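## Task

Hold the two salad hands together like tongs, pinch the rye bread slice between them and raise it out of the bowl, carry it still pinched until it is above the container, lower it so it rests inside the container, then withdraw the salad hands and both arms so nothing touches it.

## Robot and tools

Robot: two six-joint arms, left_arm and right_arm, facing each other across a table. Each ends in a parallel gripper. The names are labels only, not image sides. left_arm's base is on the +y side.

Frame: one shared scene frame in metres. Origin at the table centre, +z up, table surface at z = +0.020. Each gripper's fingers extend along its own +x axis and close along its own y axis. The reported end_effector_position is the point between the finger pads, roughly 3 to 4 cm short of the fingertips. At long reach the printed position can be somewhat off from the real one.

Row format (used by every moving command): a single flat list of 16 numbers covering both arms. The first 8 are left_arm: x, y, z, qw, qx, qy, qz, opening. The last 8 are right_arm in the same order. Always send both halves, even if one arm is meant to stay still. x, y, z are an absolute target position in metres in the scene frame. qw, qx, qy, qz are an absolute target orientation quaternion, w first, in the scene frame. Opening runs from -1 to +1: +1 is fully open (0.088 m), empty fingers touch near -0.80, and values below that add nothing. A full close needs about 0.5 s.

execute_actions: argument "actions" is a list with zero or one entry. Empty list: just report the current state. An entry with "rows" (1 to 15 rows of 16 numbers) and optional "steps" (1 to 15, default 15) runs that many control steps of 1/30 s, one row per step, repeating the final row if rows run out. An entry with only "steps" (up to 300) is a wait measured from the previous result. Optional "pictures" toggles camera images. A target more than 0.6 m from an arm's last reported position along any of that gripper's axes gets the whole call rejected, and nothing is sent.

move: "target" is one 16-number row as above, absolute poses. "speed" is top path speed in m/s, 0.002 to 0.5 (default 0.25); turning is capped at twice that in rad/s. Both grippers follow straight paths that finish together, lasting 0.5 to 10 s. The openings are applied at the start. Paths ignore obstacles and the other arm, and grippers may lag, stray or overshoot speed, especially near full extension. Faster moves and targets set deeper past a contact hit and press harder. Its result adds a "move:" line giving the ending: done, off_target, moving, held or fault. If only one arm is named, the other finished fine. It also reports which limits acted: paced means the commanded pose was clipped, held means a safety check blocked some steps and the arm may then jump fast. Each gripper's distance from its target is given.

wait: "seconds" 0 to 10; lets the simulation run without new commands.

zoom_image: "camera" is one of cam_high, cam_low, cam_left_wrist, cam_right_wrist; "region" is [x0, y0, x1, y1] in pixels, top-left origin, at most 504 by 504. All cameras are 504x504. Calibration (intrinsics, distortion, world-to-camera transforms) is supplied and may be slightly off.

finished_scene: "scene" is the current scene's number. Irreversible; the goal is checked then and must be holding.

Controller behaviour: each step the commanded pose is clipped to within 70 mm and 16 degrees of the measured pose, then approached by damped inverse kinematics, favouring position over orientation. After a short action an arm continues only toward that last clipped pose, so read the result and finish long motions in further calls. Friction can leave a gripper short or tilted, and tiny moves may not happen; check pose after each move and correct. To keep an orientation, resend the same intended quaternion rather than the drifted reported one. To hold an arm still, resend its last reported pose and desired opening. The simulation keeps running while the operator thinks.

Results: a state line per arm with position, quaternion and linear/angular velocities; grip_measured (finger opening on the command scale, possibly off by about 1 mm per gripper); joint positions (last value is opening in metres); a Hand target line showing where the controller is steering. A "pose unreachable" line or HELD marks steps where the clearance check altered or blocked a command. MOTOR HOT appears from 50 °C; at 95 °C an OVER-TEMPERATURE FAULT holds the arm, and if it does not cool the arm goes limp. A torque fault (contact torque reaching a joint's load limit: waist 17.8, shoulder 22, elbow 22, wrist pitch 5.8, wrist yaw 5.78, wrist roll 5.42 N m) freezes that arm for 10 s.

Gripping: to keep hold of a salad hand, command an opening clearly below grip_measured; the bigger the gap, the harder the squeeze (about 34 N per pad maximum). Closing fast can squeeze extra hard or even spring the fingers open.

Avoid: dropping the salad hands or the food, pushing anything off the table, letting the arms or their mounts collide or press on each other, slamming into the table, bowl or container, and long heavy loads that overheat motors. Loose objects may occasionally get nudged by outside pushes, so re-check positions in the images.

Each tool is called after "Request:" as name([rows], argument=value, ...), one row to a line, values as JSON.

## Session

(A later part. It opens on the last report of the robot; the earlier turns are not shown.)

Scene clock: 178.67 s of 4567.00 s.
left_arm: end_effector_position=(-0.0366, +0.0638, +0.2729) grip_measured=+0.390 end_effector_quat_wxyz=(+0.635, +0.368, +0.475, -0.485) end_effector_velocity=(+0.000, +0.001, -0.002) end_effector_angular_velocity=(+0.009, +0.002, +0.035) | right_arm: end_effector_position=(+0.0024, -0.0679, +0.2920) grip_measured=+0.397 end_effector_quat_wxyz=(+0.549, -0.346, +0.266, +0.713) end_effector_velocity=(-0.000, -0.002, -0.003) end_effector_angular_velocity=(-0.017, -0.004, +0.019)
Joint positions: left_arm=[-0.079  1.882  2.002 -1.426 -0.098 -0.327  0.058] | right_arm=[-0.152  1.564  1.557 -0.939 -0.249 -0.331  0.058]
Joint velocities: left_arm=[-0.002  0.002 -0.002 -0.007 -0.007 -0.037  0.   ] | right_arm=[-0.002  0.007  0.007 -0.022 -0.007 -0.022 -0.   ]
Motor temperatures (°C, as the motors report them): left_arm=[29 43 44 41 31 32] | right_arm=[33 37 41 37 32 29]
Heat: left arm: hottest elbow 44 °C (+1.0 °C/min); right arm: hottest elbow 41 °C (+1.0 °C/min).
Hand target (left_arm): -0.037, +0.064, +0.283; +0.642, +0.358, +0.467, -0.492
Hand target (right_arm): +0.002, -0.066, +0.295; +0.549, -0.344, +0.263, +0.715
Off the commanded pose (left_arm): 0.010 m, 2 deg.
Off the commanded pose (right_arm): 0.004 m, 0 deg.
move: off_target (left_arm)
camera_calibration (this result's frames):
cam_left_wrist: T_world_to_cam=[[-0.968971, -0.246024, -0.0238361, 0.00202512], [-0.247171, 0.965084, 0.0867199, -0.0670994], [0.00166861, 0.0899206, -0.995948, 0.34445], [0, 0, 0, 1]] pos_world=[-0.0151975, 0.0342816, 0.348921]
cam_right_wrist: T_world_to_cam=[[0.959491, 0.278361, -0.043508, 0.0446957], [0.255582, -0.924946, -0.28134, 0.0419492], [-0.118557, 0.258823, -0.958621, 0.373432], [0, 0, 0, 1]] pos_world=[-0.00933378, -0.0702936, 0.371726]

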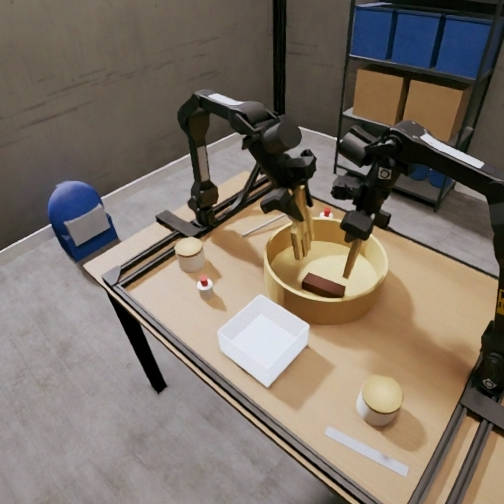

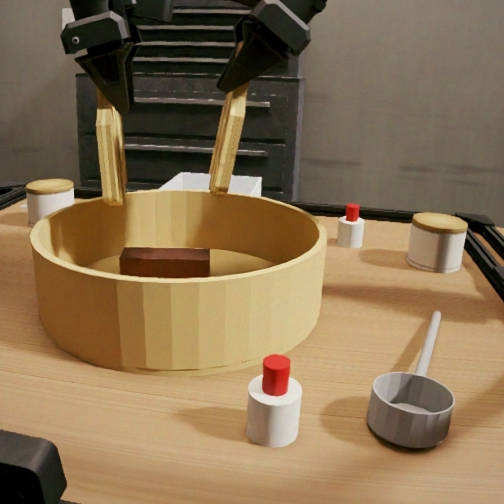

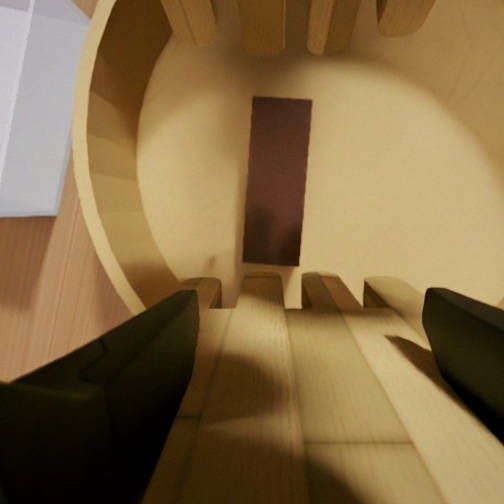

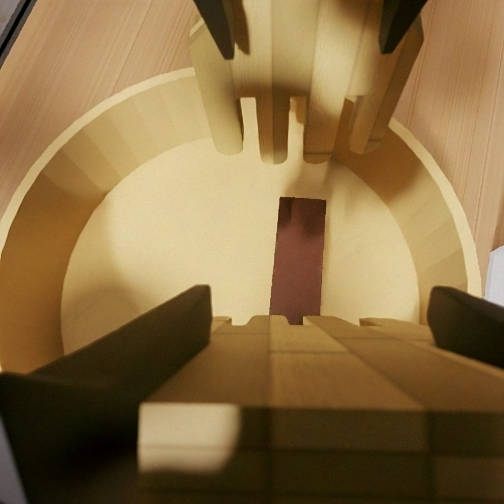

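Request:
move(target=[-0.033,0.108,0.22,0.656,0.331,0.394,-0.551,-1,0.002,-0.095,0.22,0.577,-0.336,0.282,0.688,-1], speed=0.08)

Request:
move(target=[-0.033,0.105,0.17,0.656,0.331,0.394,-0.551,-1,0.002,-0.095,0.172,0.577,-0.336,0.282,0.688,-1], speed=0.05)

Scene clock: 181.13 s of 4567.00 s.
left_arm: end_effector_position=(-0.0328, +0.1067, +0.2178) grip_measured=+0.390 end_effector_quat_wxyz=(+0.654, +0.333, +0.400, -0.550) end_effector_velocity=(+0.000, -0.000, +0.002) end_effector_angular_velocity=(-0.034, +0.006, +0.020) | right_arm: end_effector_position=(+0.0026, -0.0945, +0.2185) grip_measured=+0.397 end_effector_quat_wxyz=(+0.575, -0.338, +0.286, +0.688) end_effector_velocity=(-0.001, -0.004, -0.003) end_effector_angular_velocity=(-0.010, +0.003, +0.008)
Joint positions: left_arm=[-0.086  1.5    1.284 -0.892 -0.115 -0.235  0.058] | right_arm=[-0.142  1.435  1.15  -0.659 -0.195 -0.254  0.058]
Joint velocities: left_arm=[-0.002 -0.022 -0.027  0.037 -0.007 -0.022  0.   ] | right_arm=[-0.002 -0.007 -0.012 -0.007 -0.007 -0.007 -0.   ]
Motor temperatures (°C, as the motors report them): left_arm=[29 43 44 41 31 32] | right_arm=[33 37 41 37 32 29]
Heat: left arm: hottest elbow 44 °C (+0.0 °C/min); right arm: hottest elbow 41 °C (+0.0 °C/min).
Hand target (left_arm): -0.033, +0.109, +0.220; +0.656, +0.331, +0.394, -0.552
Hand target (right_arm): +0.002, -0.096, +0.220; +0.577, -0.336, +0.282, +0.689
Off the commanded pose (left_arm): 0.003 m, 1 deg.
Off the commanded pose (right_arm): 0.002 m, 1 deg.
move: done
camera_calibration (this result's frames):
cam_left_wrist: T_world_to_cam=[[-0.986022, -0.165783, -0.0166177, 0.00422897], [-0.163058, 0.980661, -0.10824, -0.0592409], [0.0342408, -0.104018, -0.993986, 0.3071], [0, 0, 0, 1]] pos_world=[-0.0160052, 0.0907402, 0.298911]
cam_right_wrist: T_world_to_cam=[[0.97905, 0.197572, -0.0492524, 0.0422709], [0.177655, -0.947038, -0.267503, -0.00832004], [-0.0994951, 0.253149, -0.962297, 0.310199], [0, 0, 0, 1]] pos_world=[-0.00904389, -0.0947577, 0.29836]

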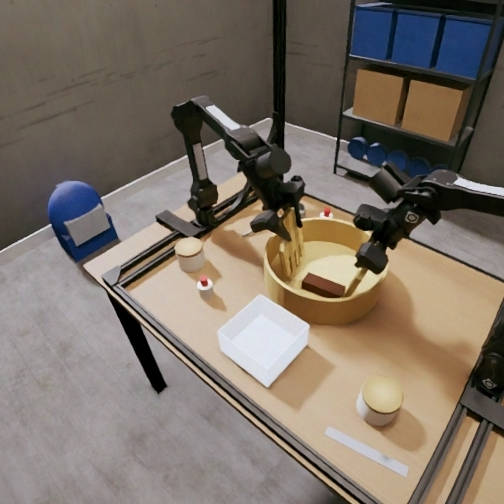

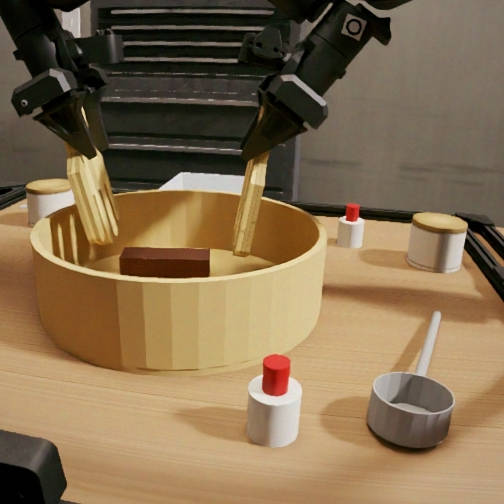

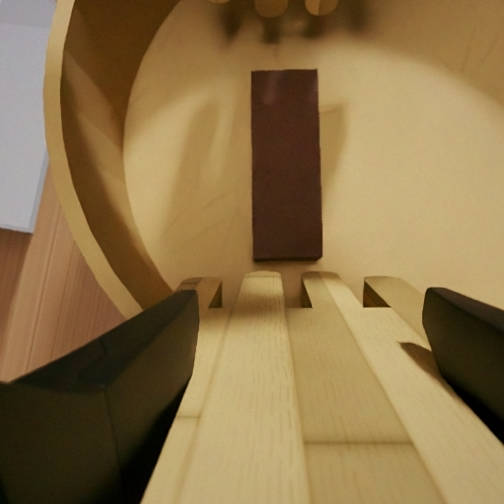

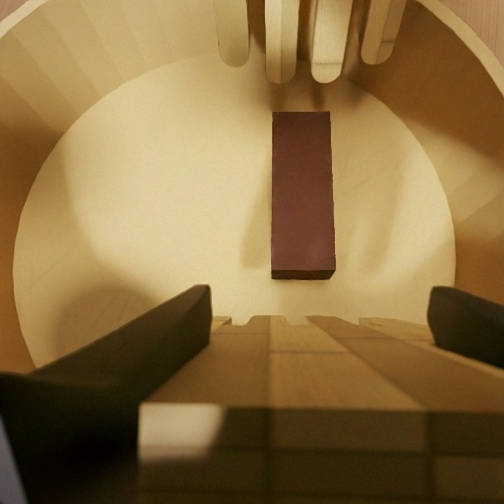

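Scene clock: 182.43 s of 4567.00 s.
left_arm: end_effector_position=(-0.0336, +0.1040, +0.1756) grip_measured=+0.390 end_effector_quat_wxyz=(+0.657, +0.325, +0.393, -0.555) end_effector_velocity=(+0.000, -0.000, -0.003) end_effector_angular_velocity=(-0.008, -0.002, +0.007) | right_arm: end_effector_position=(+0.0028, -0.0927, +0.1814) grip_measured=+0.397 end_effector_quat_wxyz=(+0.581, -0.330, +0.274, +0.691) end_effector_velocity=(+0.002, -0.002, -0.003) end_effector_angular_velocity=(-0.002, -0.010, -0.001)
Joint positions: left_arm=[-0.087  1.504  1.11  -0.69  -0.115 -0.234  0.058] | right_arm=[-0.142  1.44   0.989 -0.46  -0.195 -0.253  0.058]
Joint velocities: left_arm=[-0.002 -0.002 -0.017  0.022 -0.007 -0.007 -0.   ] | right_arm=[-0.002 -0.002 -0.012  0.007  0.007 -0.007 -0.   ]
Motor temperatures (°C, as the motors report them): left_arm=[29 43 44 41 31 32] | right_arm=[33 37 41 37 32 29]
Heat: left arm: hottest elbow 44 °C (+0.0 °C/min); right arm: hottest elbow 41 °C (+0.0 °C/min).
Hand target (left_arm): -0.033, +0.105, +0.170; +0.656, +0.331, +0.394, -0.551
Hand target (right_arm): +0.002, -0.096, +0.172; +0.577, -0.336, +0.282, +0.688
Off the commanded pose (left_arm): 0.006 m, 1 deg.
Off the commanded pose (right_arm): 0.010 m, 1 deg.
move: off_target (right_arm)
camera_calibration (this result's frames):
cam_left_wrist: T_world_to_cam=[[-0.986514, -0.163282, -0.011342, 0.001105], [-0.160408, 0.978271, -0.131358, -0.0568596], [0.032544, -0.127767, -0.99127, 0.266802], [0, 0, 0, 1]] pos_world=[-0.0167134, 0.0898931, 0.257017]
cam_right_wrist: T_world_to_cam=[[0.979402, 0.19812, -0.0389827, 0.0380236], [0.177924, -0.93806, -0.297297, -0.0103614], [-0.0954687, 0.284238, -0.953989, 0.275411], [0, 0, 0, 1]] pos_world=[-0.00910375, -0.095535, 0.261141]

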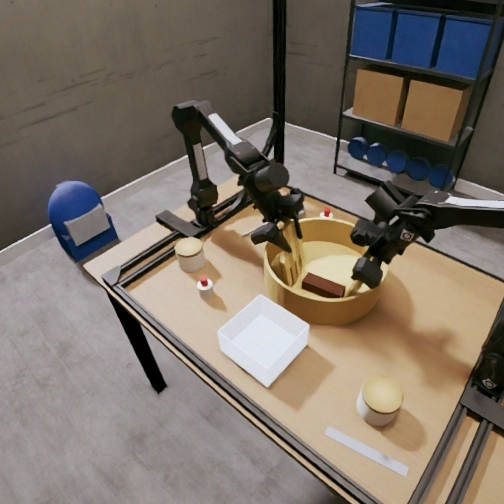

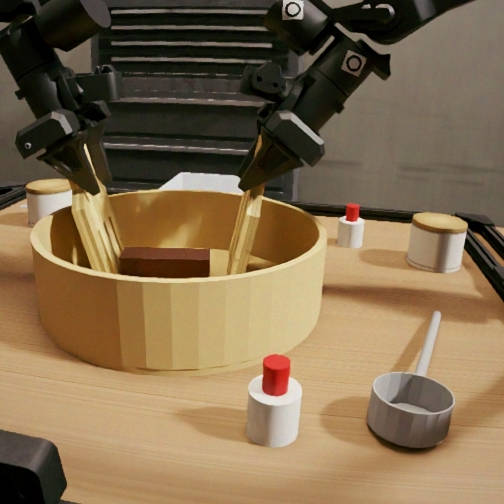

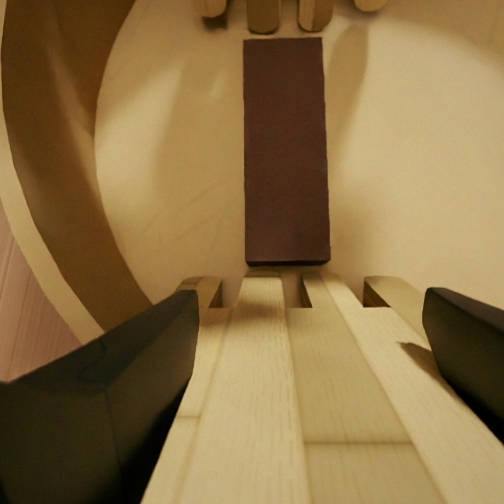

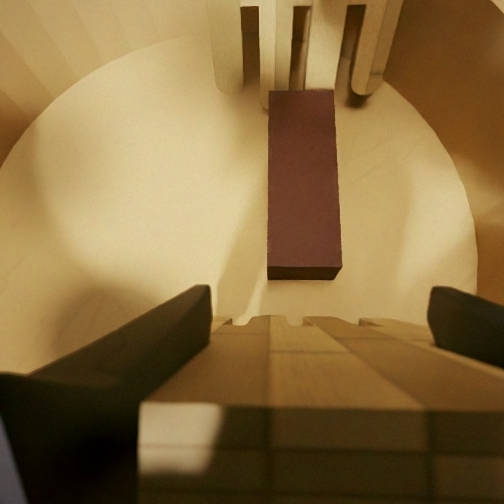

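Request:
move(target=[-0.026,0.072,0.175,0.656,0.331,0.394,-0.551,-1,0.002,-0.087,0.181,0.577,-0.336,0.282,0.688,-1], speed=0.03)

Request:
move(target=[-0.024,0.060,0.285,0.656,0.331,0.394,-0.551,-1,0.0,-0.077,0.293,0.577,-0.336,0.282,0.688,-1], speed=0.07)

Scene clock: 189.60 s of 4567.00 s.
left_arm: end_effector_position=(-0.0273, +0.0765, +0.1741) grip_measured=+0.390 end_effector_quat_wxyz=(+0.656, +0.333, +0.395, -0.551) end_effector_velocity=(+0.002, -0.001, -0.001) end_effector_angular_velocity=(+0.009, -0.017, -0.014) | right_arm: end_effector_position=(+0.0030, -0.0888, +0.1826) grip_measured=+0.397 end_effector_quat_wxyz=(+0.579, -0.334, +0.279, +0.689) end_effector_velocity=(-0.000, -0.001, -0.001) end_effector_angular_velocity=(-0.006, +0.002, +0.008)
Joint positions: left_arm=[-0.063  1.618  1.223 -0.703 -0.111 -0.209  0.058] | right_arm=[-0.14   1.463  1.022 -0.484 -0.191 -0.25   0.058]
Joint velocities: left_arm=[ 0.002  0.007  0.007 -0.007 -0.007  0.022  0.   ] | right_arm=[-0.002  0.002  0.002 -0.007 -0.007 -0.007 -0.   ]
Motor temperatures (°C, as the motors report them): left_arm=[29 43 43 41 31 32] | right_arm=[33 37 40 37 32 29]
Heat: left arm: hottest shoulder 43 °C (-1.0 °C/min); right arm: hottest elbow 40 °C (-1.0 °C/min).
Hand target (left_arm): -0.026, +0.072, +0.175; +0.656, +0.331, +0.394, -0.551
Hand target (right_arm): +0.002, -0.087, +0.181; +0.577, -0.336, +0.282, +0.688
Off the commanded pose (left_arm): 0.005 m, 0 deg.
Off the commanded pose (right_arm): 0.003 m, 0 deg.
move: done
camera_calibration (this result's frames):
cam_left_wrist: T_world_to_cam=[[-0.986311, -0.163289, -0.0229805, 0.00483177], [-0.159564, 0.98025, -0.116834, -0.031801], [0.0416045, -0.111568, -0.992886, 0.260922], [0, 0, 0, 1]] pos_world=[-0.0111642, 0.0610724, 0.255461]
cam_right_wrist: T_world_to_cam=[[0.979715, 0.195812, -0.0426176, 0.03761], [0.1761, -0.942738, -0.283255, -0.00931594], [-0.095642, 0.270004, -0.958097, 0.274909], [0, 0, 0, 1]] pos_world=[-0.00891373, -0.0903736, 0.262354]

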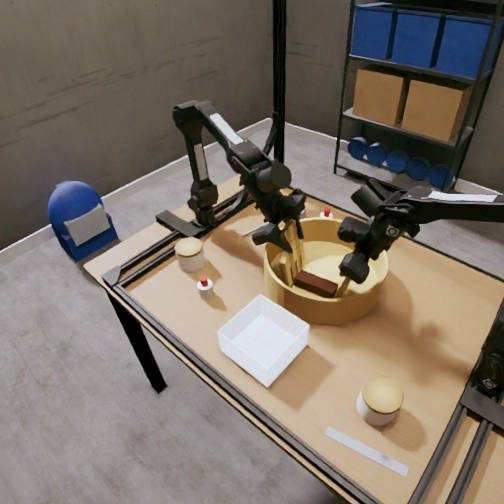

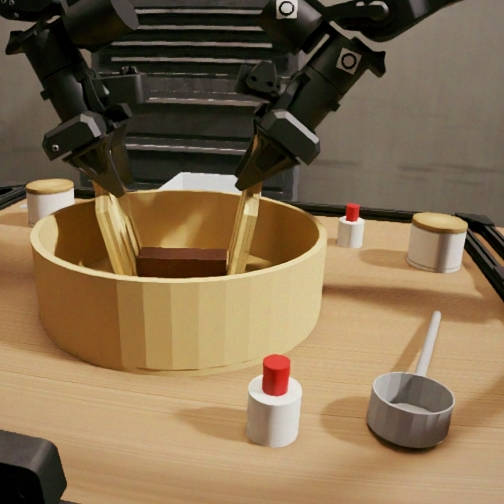

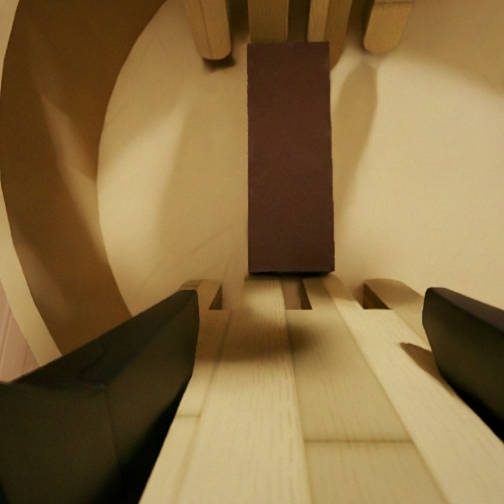

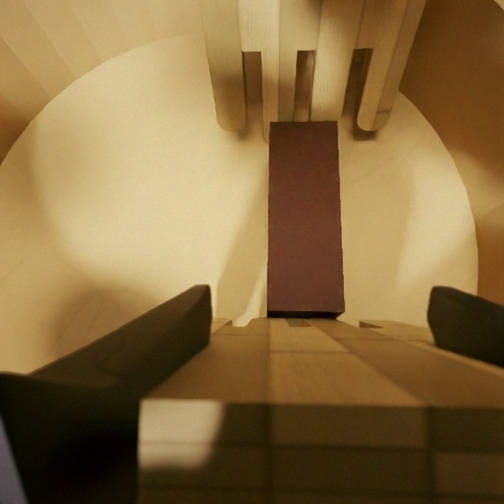

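Scene clock: 191.57 s of 4567.00 s.
left_arm: end_effector_position=(-0.0244, +0.0616, +0.2823) grip_measured=+0.390 end_effector_quat_wxyz=(+0.657, +0.334, +0.395, -0.549) end_effector_velocity=(+0.000, +0.003, -0.008) end_effector_angular_velocity=(+0.056, -0.013, -0.006) | right_arm: end_effector_position=(+0.0007, -0.0783, +0.2897) grip_measured=+0.397 end_effector_quat_wxyz=(+0.576, -0.337, +0.284, +0.688) end_effector_velocity=(-0.002, +0.000, -0.004) end_effector_angular_velocity=(-0.024, +0.017, +0.016)
Joint positions: left_arm=[-0.053  1.703  1.75  -1.146 -0.109 -0.2    0.058] | right_arm=[-0.128  1.515  1.504 -0.926 -0.185 -0.241  0.058]
Joint velocities: left_arm=[-0.002  0.027  0.022 -0.051 -0.007  0.007 -0.   ] | right_arm=[-0.002  0.017  0.012 -0.022 -0.022 -0.007 -0.   ]
Motor temperatures (°C, as the motors report them): left_arm=[29 43 43 41 31 32] | right_arm=[33 37 40 37 32 29]
Heat: left arm: hottest shoulder 43 °C (-1.0 °C/min); right arm: hottest elbow 40 °C (-1.0 °C/min).
Hand target (left_arm): -0.024, +0.059, +0.285; +0.657, +0.331, +0.394, -0.551
Hand target (right_arm): +0.000, -0.076, +0.293; +0.578, -0.336, +0.282, +0.688
Off the commanded pose (left_arm): 0.003 m, 0 deg.
Off the commanded pose (right_arm): 0.004 m, 0 deg.
move: done
camera_calibration (this result's frames):
cam_left_wrist: T_world_to_cam=[[-0.98589, -0.165391, -0.0258182, 0.00871247], [-0.161403, 0.980123, -0.11536, -0.00461657], [0.0443845, -0.109565, -0.992988, 0.366484], [0, 0, 0, 1]] pos_world=[-0.0084218, 0.0461196, 0.363607]
cam_right_wrist: T_world_to_cam=[[0.979257, 0.196901, -0.0478073, 0.0439279], [0.176993, -0.946103, -0.271226, 0.0275168], [-0.0986352, 0.257138, -0.961328, 0.374407], [0, 0, 0, 1]] pos_world=[-0.0109573, -0.07889, 0.369491]

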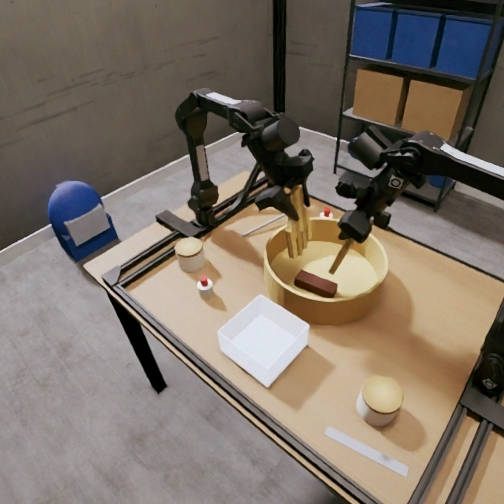

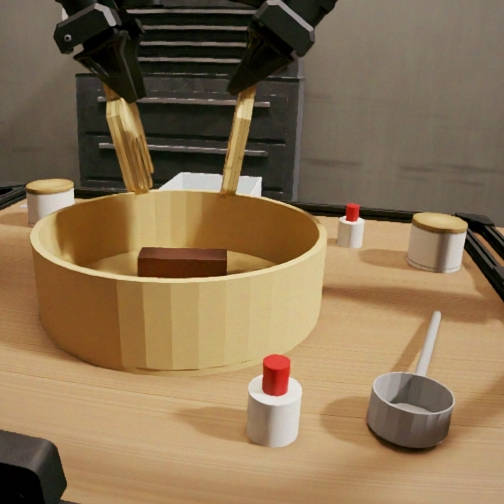

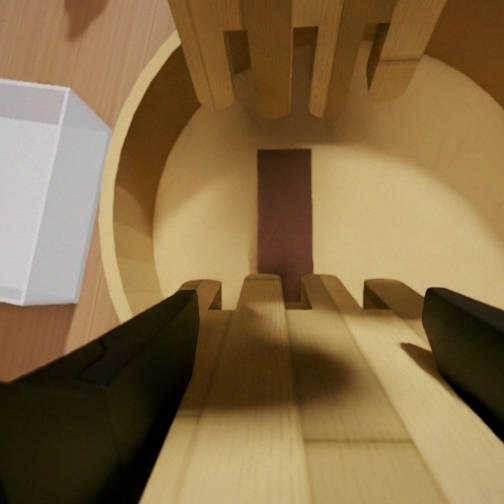

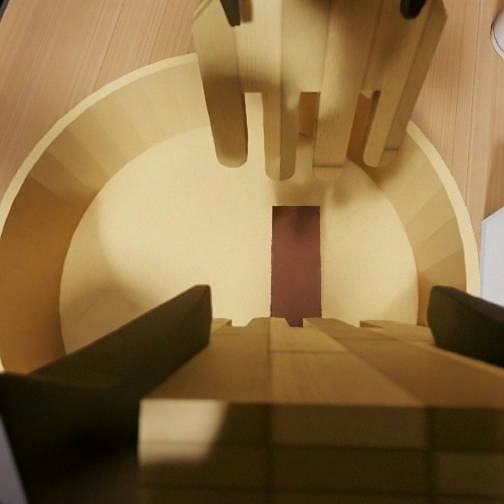

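Request:
move(target=[-0.029,0.09,0.23,0.656,0.331,0.394,-0.551,-1,0.003,-0.1,0.235,0.577,-0.336,0.282,0.688,-1], speed=0.1)

Request:
move(target=[-0.029,0.09,0.171,0.656,0.331,0.394,-0.551,-1,0.003,-0.1,0.179,0.577,-0.336,0.282,0.688,-1], speed=0.06)

Request:
move(target=[-0.026,0.068,0.173,0.656,0.331,0.394,-0.551,-1,0.001,-0.080,0.181,0.577,-0.336,0.282,0.688,-1], speed=0.04)

Request:
move(target=[-0.025,0.060,0.28,0.678,0.299,0.356,-0.569,-1,0.0,-0.074,0.288,0.591,-0.305,0.256,0.704,-1], speed=0.04)

Scene clock: 193.60 s of 4567.00 s.
left_arm: end_effector_position=(-0.0285, +0.0885, +0.2276) grip_measured=+0.390 end_effector_quat_wxyz=(+0.654, +0.335, +0.398, -0.550) end_effector_velocity=(+0.000, +0.003, +0.002) end_effector_angular_velocity=(-0.023, -0.002, +0.007) | right_arm: end_effector_position=(+0.0024, -0.0992, +0.2335) grip_measured=+0.397 end_effector_quat_wxyz=(+0.576, -0.340, +0.286, +0.686) end_effector_velocity=(-0.000, -0.001, +0.004) end_effector_angular_velocity=(+0.027, +0.006, -0.004)
Joint positions: left_arm=[-0.068  1.569  1.39  -0.927 -0.109 -0.214  0.058] | right_arm=[-0.142  1.417  1.195 -0.724 -0.19  -0.253  0.058]
Joint velocities: left_arm=[-0.002 -0.027 -0.027  0.022 -0.007 -0.007  0.   ] | right_arm=[-0.002 -0.022 -0.017  0.022 -0.007  0.007 -0.   ]
Motor temperatures (°C, as the motors report them): left_arm=[29 43 43 41 31 32] | right_arm=[33 37 40 37 32 29]
Heat: left arm: hottest shoulder 43 °C (-1.0 °C/min); right arm: hottest elbow 40 °C (-1.0 °C/min).
Hand target (left_arm): -0.029, +0.091, +0.230; +0.656, +0.332, +0.394, -0.551
Hand target (right_arm): +0.003, -0.100, +0.235; +0.577, -0.336, +0.282, +0.688
Off the commanded pose (left_arm): 0.003 m, 1 deg.
Off the commanded pose (right_arm): 0.002 m, 1 deg.
move: done
camera_calibration (this result's frames):
cam_left_wrist: T_world_to_cam=[[-0.986468, -0.16257, -0.0212638, 0.00642332], [-0.1594, 0.981322, -0.107699, -0.0397097], [0.0383752, -0.102852, -0.993956, 0.31479], [0, 0, 0, 1]] pos_world=[-0.0120735, 0.072389, 0.308747]
cam_right_wrist: T_world_to_cam=[[0.979707, 0.194843, -0.0470209, 0.043327], [0.175828, -0.948065, -0.265062, -0.00939986], [-0.0962242, 0.251415, -0.963084, 0.325804], [0, 0, 0, 1]] pos_world=[-0.00944474, -0.0992659, 0.313323]

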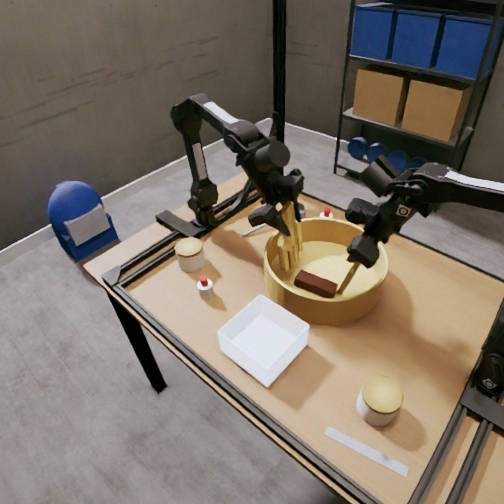

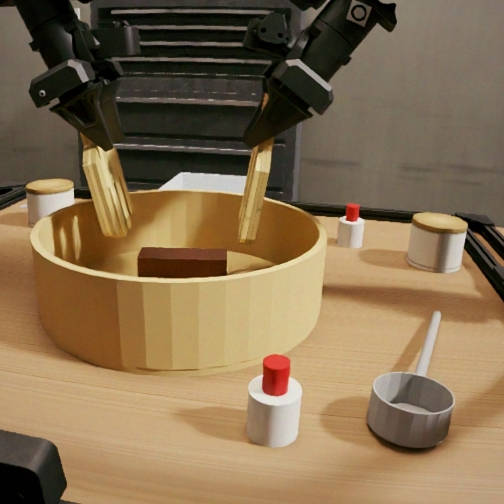

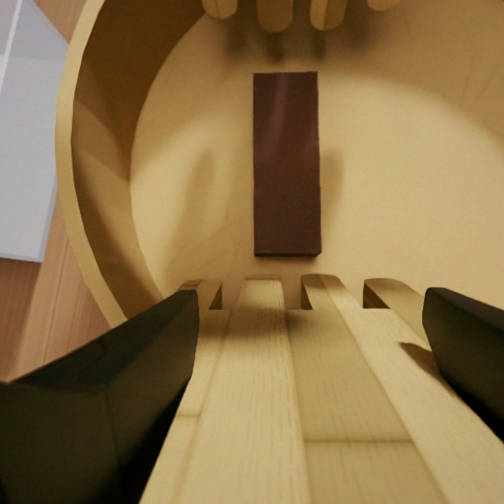

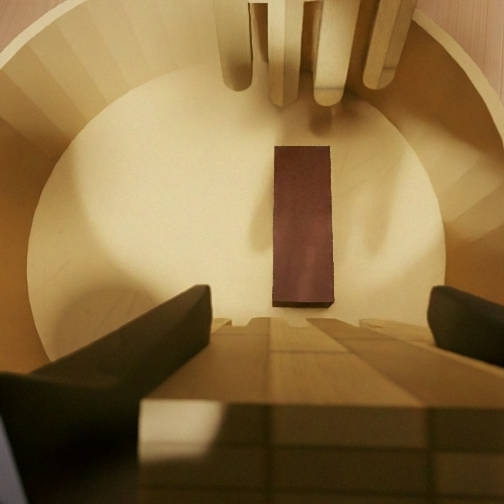

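Scene clock: 194.90 s of 4567.00 s.
left_arm: end_effector_position=(-0.0285, +0.0885, +0.1736) grip_measured=+0.390 end_effector_quat_wxyz=(+0.656, +0.330, +0.395, -0.553) end_effector_velocity=(-0.002, -0.004, +0.000) end_effector_angular_velocity=(-0.026, +0.005, -0.012) | right_arm: end_effector_position=(+0.0025, -0.0997, +0.1832) grip_measured=+0.397 end_effector_quat_wxyz=(+0.579, -0.335, +0.280, +0.688) end_effector_velocity=(+0.000, +0.003, +0.001) end_effector_angular_velocity=(+0.028, -0.002, +0.008)
Joint positions: left_arm=[-0.068  1.569  1.169 -0.691 -0.109 -0.215  0.058] | right_arm=[-0.143  1.42   0.988 -0.495 -0.191 -0.253  0.058]
Joint velocities: left_arm=[-0.002 -0.002 -0.012  0.037  0.007  0.007 -0.   ] | right_arm=[-0.002 -0.002 -0.012  0.037 -0.007 -0.007 -0.   ]
Motor temperatures (°C, as the motors report them): left_arm=[29 43 43 41 31 32] | right_arm=[33 37 40 37 32 29]
Heat: left arm: hottest shoulder 43 °C (-1.0 °C/min); right arm: hottest elbow 40 °C (-1.0 °C/min).
Hand target (left_arm): -0.029, +0.090, +0.171; +0.656, +0.331, +0.394, -0.551
Hand target (right_arm): +0.003, -0.100, +0.179; +0.577, -0.336, +0.282, +0.688
Off the commanded pose (left_arm): 0.003 m, 0 deg.
Off the commanded pose (right_arm): 0.004 m, 0 deg.
move: done
camera_calibration (this result's frames):
cam_left_wrist: T_world_to_cam=[[-0.986384, -0.163525, -0.0174976, 0.00470282], [-0.160218, 0.979501, -0.122094, -0.0428784], [0.0371043, -0.117628, -0.992364, 0.262047], [0, 0, 0, 1]] pos_world=[-0.0119542, 0.0735926, 0.254893]
cam_right_wrist: T_world_to_cam=[[0.979804, 0.195624, -0.0414122, 0.040013], [0.176411, -0.94318, -0.281585, -0.0197106], [-0.0941441, 0.268593, -0.958642, 0.278329], [0, 0, 0, 1]] pos_world=[-0.0095247, -0.101175, 0.262925]

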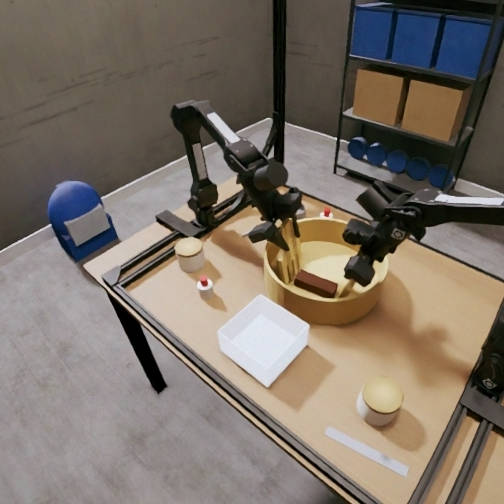

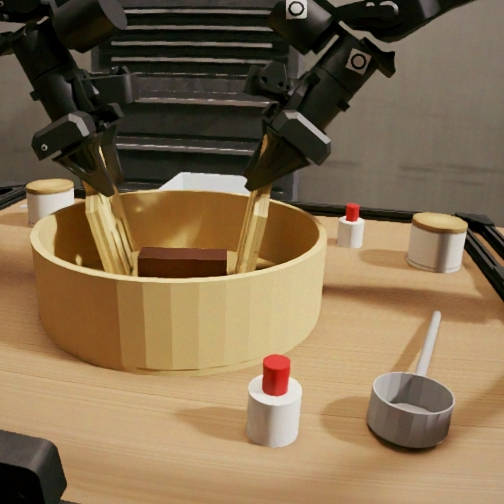

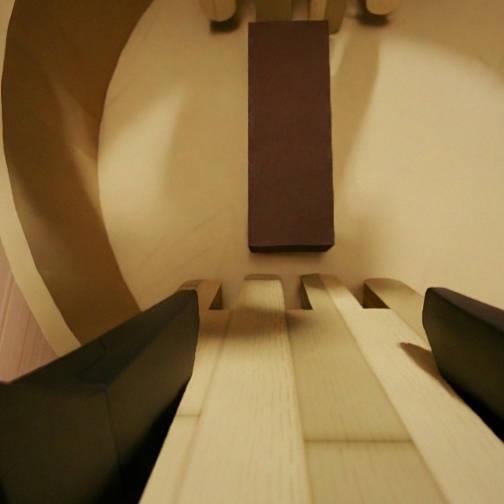

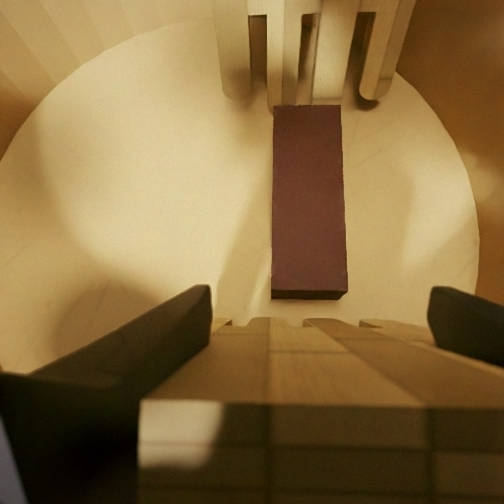

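Scene clock: 195.77 s of 4567.00 s.
left_arm: end_effector_position=(-0.0270, +0.0717, +0.1744) grip_measured=+0.390 end_effector_quat_wxyz=(+0.657, +0.330, +0.393, -0.552) end_effector_velocity=(+0.002, -0.004, +0.003) end_effector_angular_velocity=(-0.013, -0.022, +0.001) | right_arm: end_effector_position=(+0.0017, -0.0841, +0.1827) grip_measured=+0.397 end_effector_quat_wxyz=(+0.578, -0.335, +0.282, +0.689) end_effector_velocity=(-0.000, +0.001, -0.002) end_effector_angular_velocity=(-0.012, +0.012, -0.004)
Joint positions: left_arm=[-0.061  1.631  1.236 -0.695 -0.109 -0.207  0.058] | right_arm=[-0.133  1.483  1.043 -0.491 -0.188 -0.244  0.058]
Joint velocities: left_arm=[-0.002  0.007  0.012  0.007 -0.022  0.007 -0.   ] | right_arm=[-0.002  0.012  0.007 -0.007 -0.007  0.007 -0.   ]
Motor temperatures (°C, as the motors report them): left_arm=[29 43 43 41 31 32] | right_arm=[33 37 40 37 32 29]
Heat: left arm: hottest shoulder 43 °C (-1.0 °C/min); right arm: hottest elbow 40 °C (-1.0 °C/min).
Hand target (left_arm): -0.026, +0.068, +0.173; +0.657, +0.331, +0.394, -0.551
Hand target (right_arm): +0.001, -0.080, +0.181; +0.577, -0.336, +0.282, +0.688
Off the commanded pose (left_arm): 0.004 m, 0 deg.
Off the commanded pose (right_arm): 0.005 m, 0 deg.
move: done
camera_calibration (this result's frames):
cam_left_wrist: T_world_to_cam=[[-0.986243, -0.164005, -0.0206565, 0.00406808], [-0.16028, 0.979356, -0.123176, -0.0259325], [0.0404315, -0.118171, -0.99217, 0.260985], [0, 0, 0, 1]] pos_world=[-0.0106964, 0.0569051, 0.255831]
cam_right_wrist: T_world_to_cam=[[0.979611, 0.195472, -0.0464035, 0.0386478], [0.1753, -0.944487, -0.277875, -0.00582463], [-0.0981441, 0.264074, -0.959496, 0.273362], [0, 0, 0, 1]] pos_world=[-0.0100098, -0.0852438, 0.262465]

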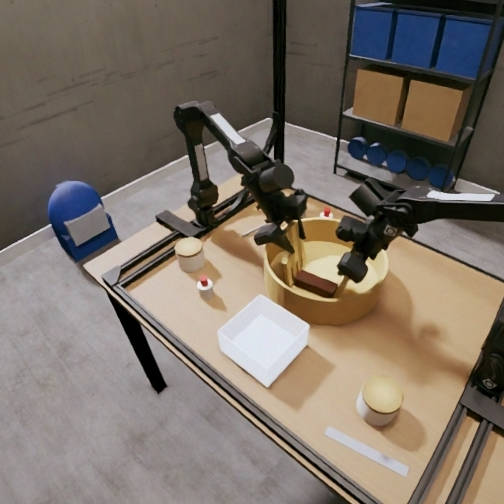

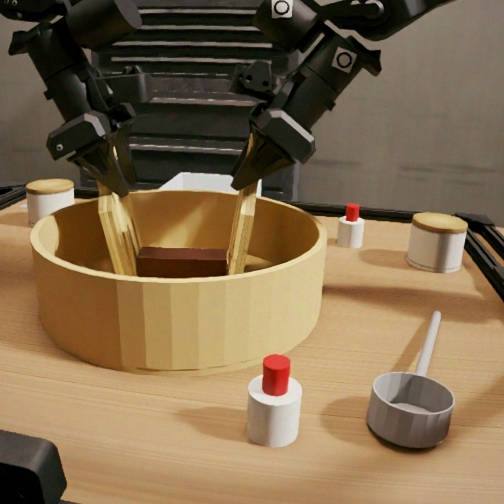

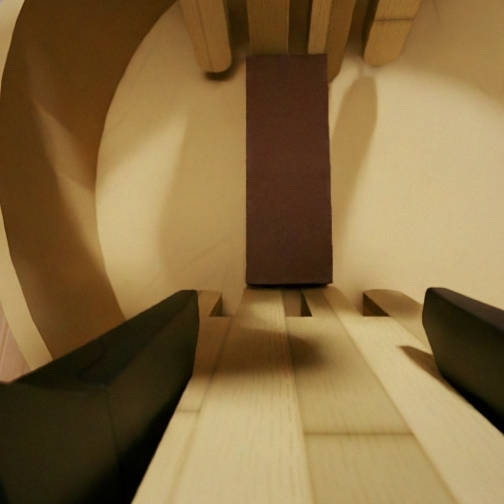

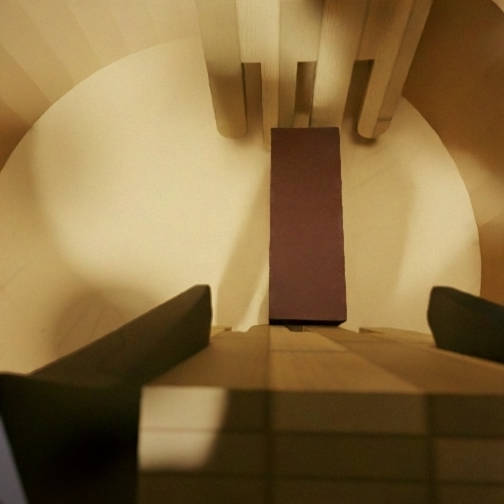

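Scene clock: 198.80 s of 4567.00 s.
left_arm: end_effector_position=(-0.0250, +0.0623, +0.2690) grip_measured=+0.390 end_effector_quat_wxyz=(+0.672, +0.309, +0.367, -0.564) end_effector_velocity=(-0.002, +0.003, +0.005) end_effector_angular_velocity=(+0.002, +0.010, -0.000) | right_arm: end_effector_position=(+0.0007, -0.0765, +0.2778) grip_measured=+0.397 end_effector_quat_wxyz=(+0.587, -0.314, +0.266, +0.698) end_effector_velocity=(+0.000, +0.001, +0.003) end_effector_angular_velocity=(+0.003, -0.011, +0.003)
Joint positions: left_arm=[-0.061  1.617  1.564 -0.961 -0.127 -0.199  0.058] | right_arm=[-0.133  1.466  1.375 -0.78  -0.202 -0.229  0.058]
Joint velocities: left_arm=[-0.002 -0.007  0.012 -0.022  0.007 -0.007  0.   ] | right_arm=[ 0.002  0.002  0.012 -0.007  0.007 -0.007 -0.   ]
Motor temperatures (°C, as the motors report them): left_arm=[29 43 44 41 31 32] | right_arm=[33 37 41 37 32 29]
Heat: left arm: hottest elbow 44 °C (+0.0 °C/min); right arm: hottest elbow 41 °C (+0.0 °C/min).
Hand target (left_arm): -0.025, +0.059, +0.280; +0.678, +0.299, +0.356, -0.569
Hand target (right_arm): +0.000, -0.073, +0.288; +0.590, -0.304, +0.256, +0.703
Off the commanded pose (left_arm): 0.011 m, 2 deg.
Off the commanded pose (right_arm): 0.011 m, 2 deg.
move: off_target (left_arm, right_arm)
camera_calibration (this result's frames):
cam_left_wrist: T_world_to_cam=[[-0.985723, -0.166905, -0.0221795, 0.00704187], [-0.159188, 0.966746, -0.200153, 0.0168186], [0.0548485, -0.193765, -0.979514, 0.355301], [0, 0, 0, 1]] pos_world=[-0.00986905, 0.0537607, 0.351544]
cam_right_wrist: T_world_to_cam=[[0.979566, 0.195603, -0.046793, 0.0426965], [0.169172, -0.927169, -0.334272, 0.044961], [-0.10877, 0.319525, -0.941314, 0.361711], [0, 0, 0, 1]] pos_world=[-0.0100871, -0.082241, 0.357511]

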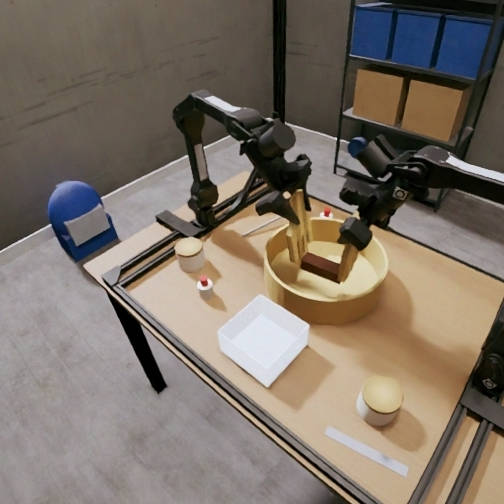

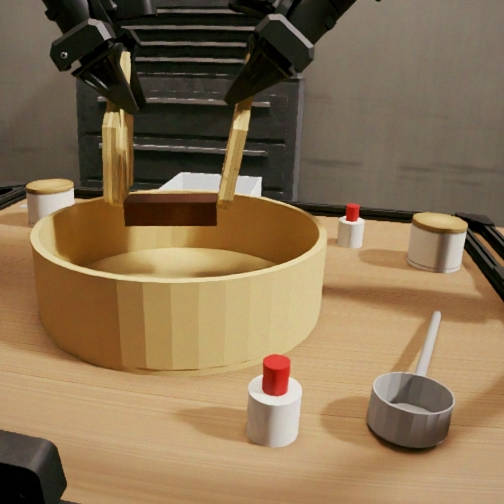

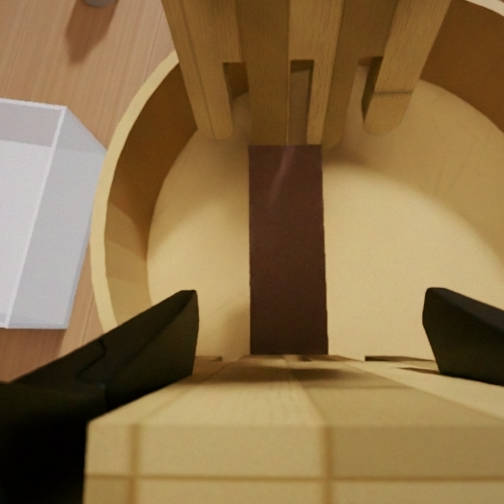

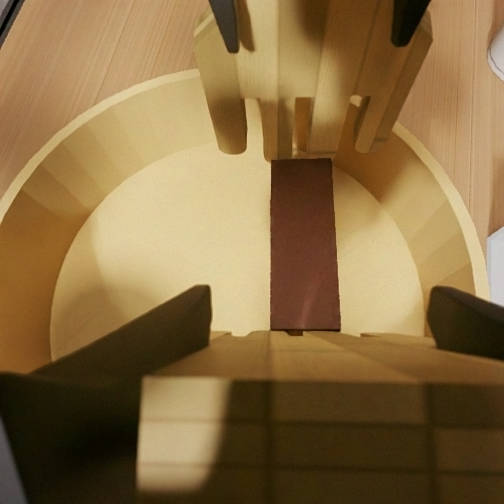

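Request:
move(target=[-0.025,0.059,0.303,0.688,0.281,0.335,-0.578,-1,0.0,-0.073,0.312,0.596,-0.291,0.245,0.71,-1], speed=0.04)

Scene clock: 201.07 s of 4567.00 s.
left_arm: end_effector_position=(-0.0247, +0.0591, +0.2910) grip_measured=+0.390 end_effector_quat_wxyz=(+0.683, +0.291, +0.347, -0.573) end_effector_velocity=(-0.002, +0.001, +0.001) end_effector_angular_velocity=(+0.002, +0.010, -0.001) | right_arm: end_effector_position=(-0.0006, -0.0726, +0.3032) grip_measured=+0.397 end_effector_quat_wxyz=(+0.591, -0.298, +0.251, +0.706) end_effector_velocity=(-0.000, -0.001, +0.001) end_effector_angular_velocity=(-0.003, +0.011, -0.003)
Joint positions: left_arm=[-0.065  1.6    1.606 -0.959 -0.141 -0.194  0.058] | right_arm=[-0.134  1.466  1.449 -0.809 -0.216 -0.224  0.058]
Joint velocities: left_arm=[-0.002 -0.002  0.002 -0.007  0.007 -0.007 -0.   ] | right_arm=[-0.002 -0.002  0.002 -0.007 -0.007  0.007 -0.   ]
Motor temperatures (°C, as the motors report them): left_arm=[29 43 44 41 31 32] | right_arm=[33 37 41 37 32 29]
Heat: left arm: hottest elbow 44 °C (+1.0 °C/min); right arm: hottest elbow 41 °C (+0.0 °C/min).
Hand target (left_arm): -0.025, +0.059, +0.303; +0.688, +0.281, +0.335, -0.579
Hand target (right_arm): -0.000, -0.073, +0.312; +0.595, -0.290, +0.245, +0.709
Off the commanded pose (left_arm): 0.012 m, 2 deg.
Off the commanded pose (right_arm): 0.009 m, 1 deg.
move: off_target (left_arm, right_arm)
camera_calibration (this result's frames):
cam_left_wrist: T_world_to_cam=[[-0.985561, -0.167791, -0.0227092, 0.00744906], [-0.156273, 0.953022, -0.259477, 0.042471], [0.0651803, -0.252182, -0.965482, 0.375821], [0, 0, 0, 1]] pos_world=[-0.0105176, 0.0555494, 0.374038]
cam_right_wrist: T_world_to_cam=[[0.978342, 0.202039, -0.0450192, 0.0442475], [0.17049, -0.90986, -0.37827, 0.0718721], [-0.117386, 0.362402, -0.9246, 0.382292], [0, 0, 0, 1]] pos_world=[-0.0106669, -0.0820897, 0.382646]

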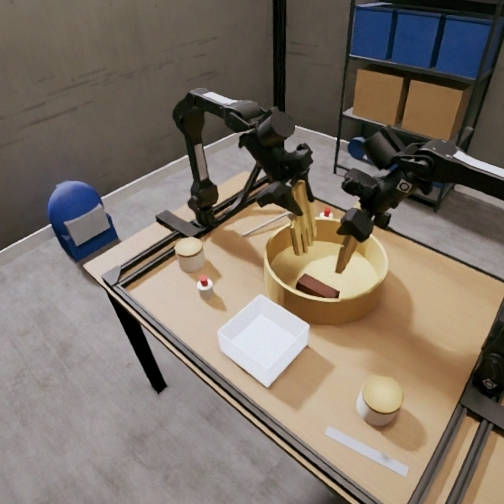

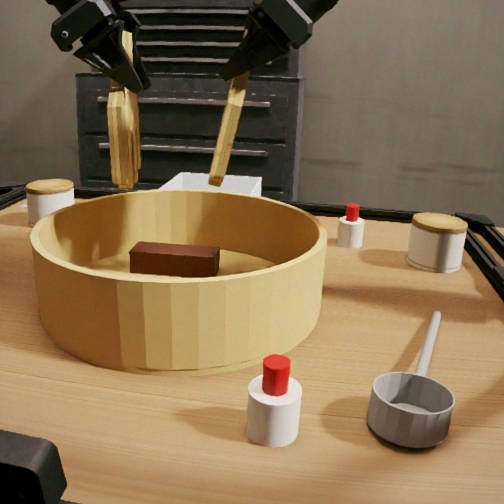

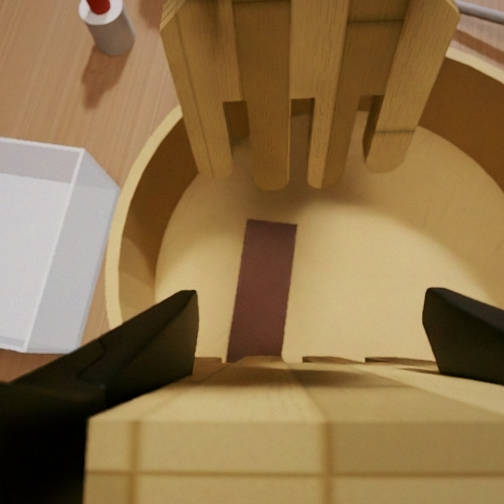

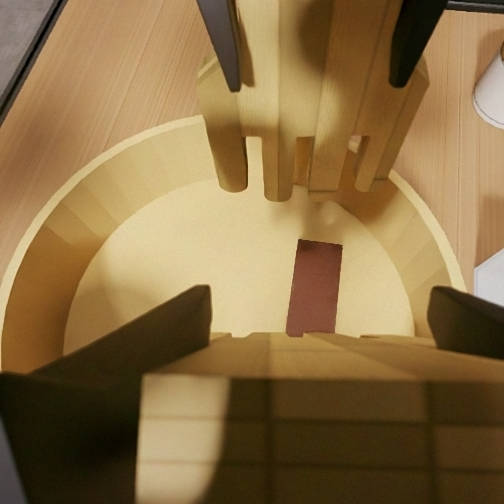

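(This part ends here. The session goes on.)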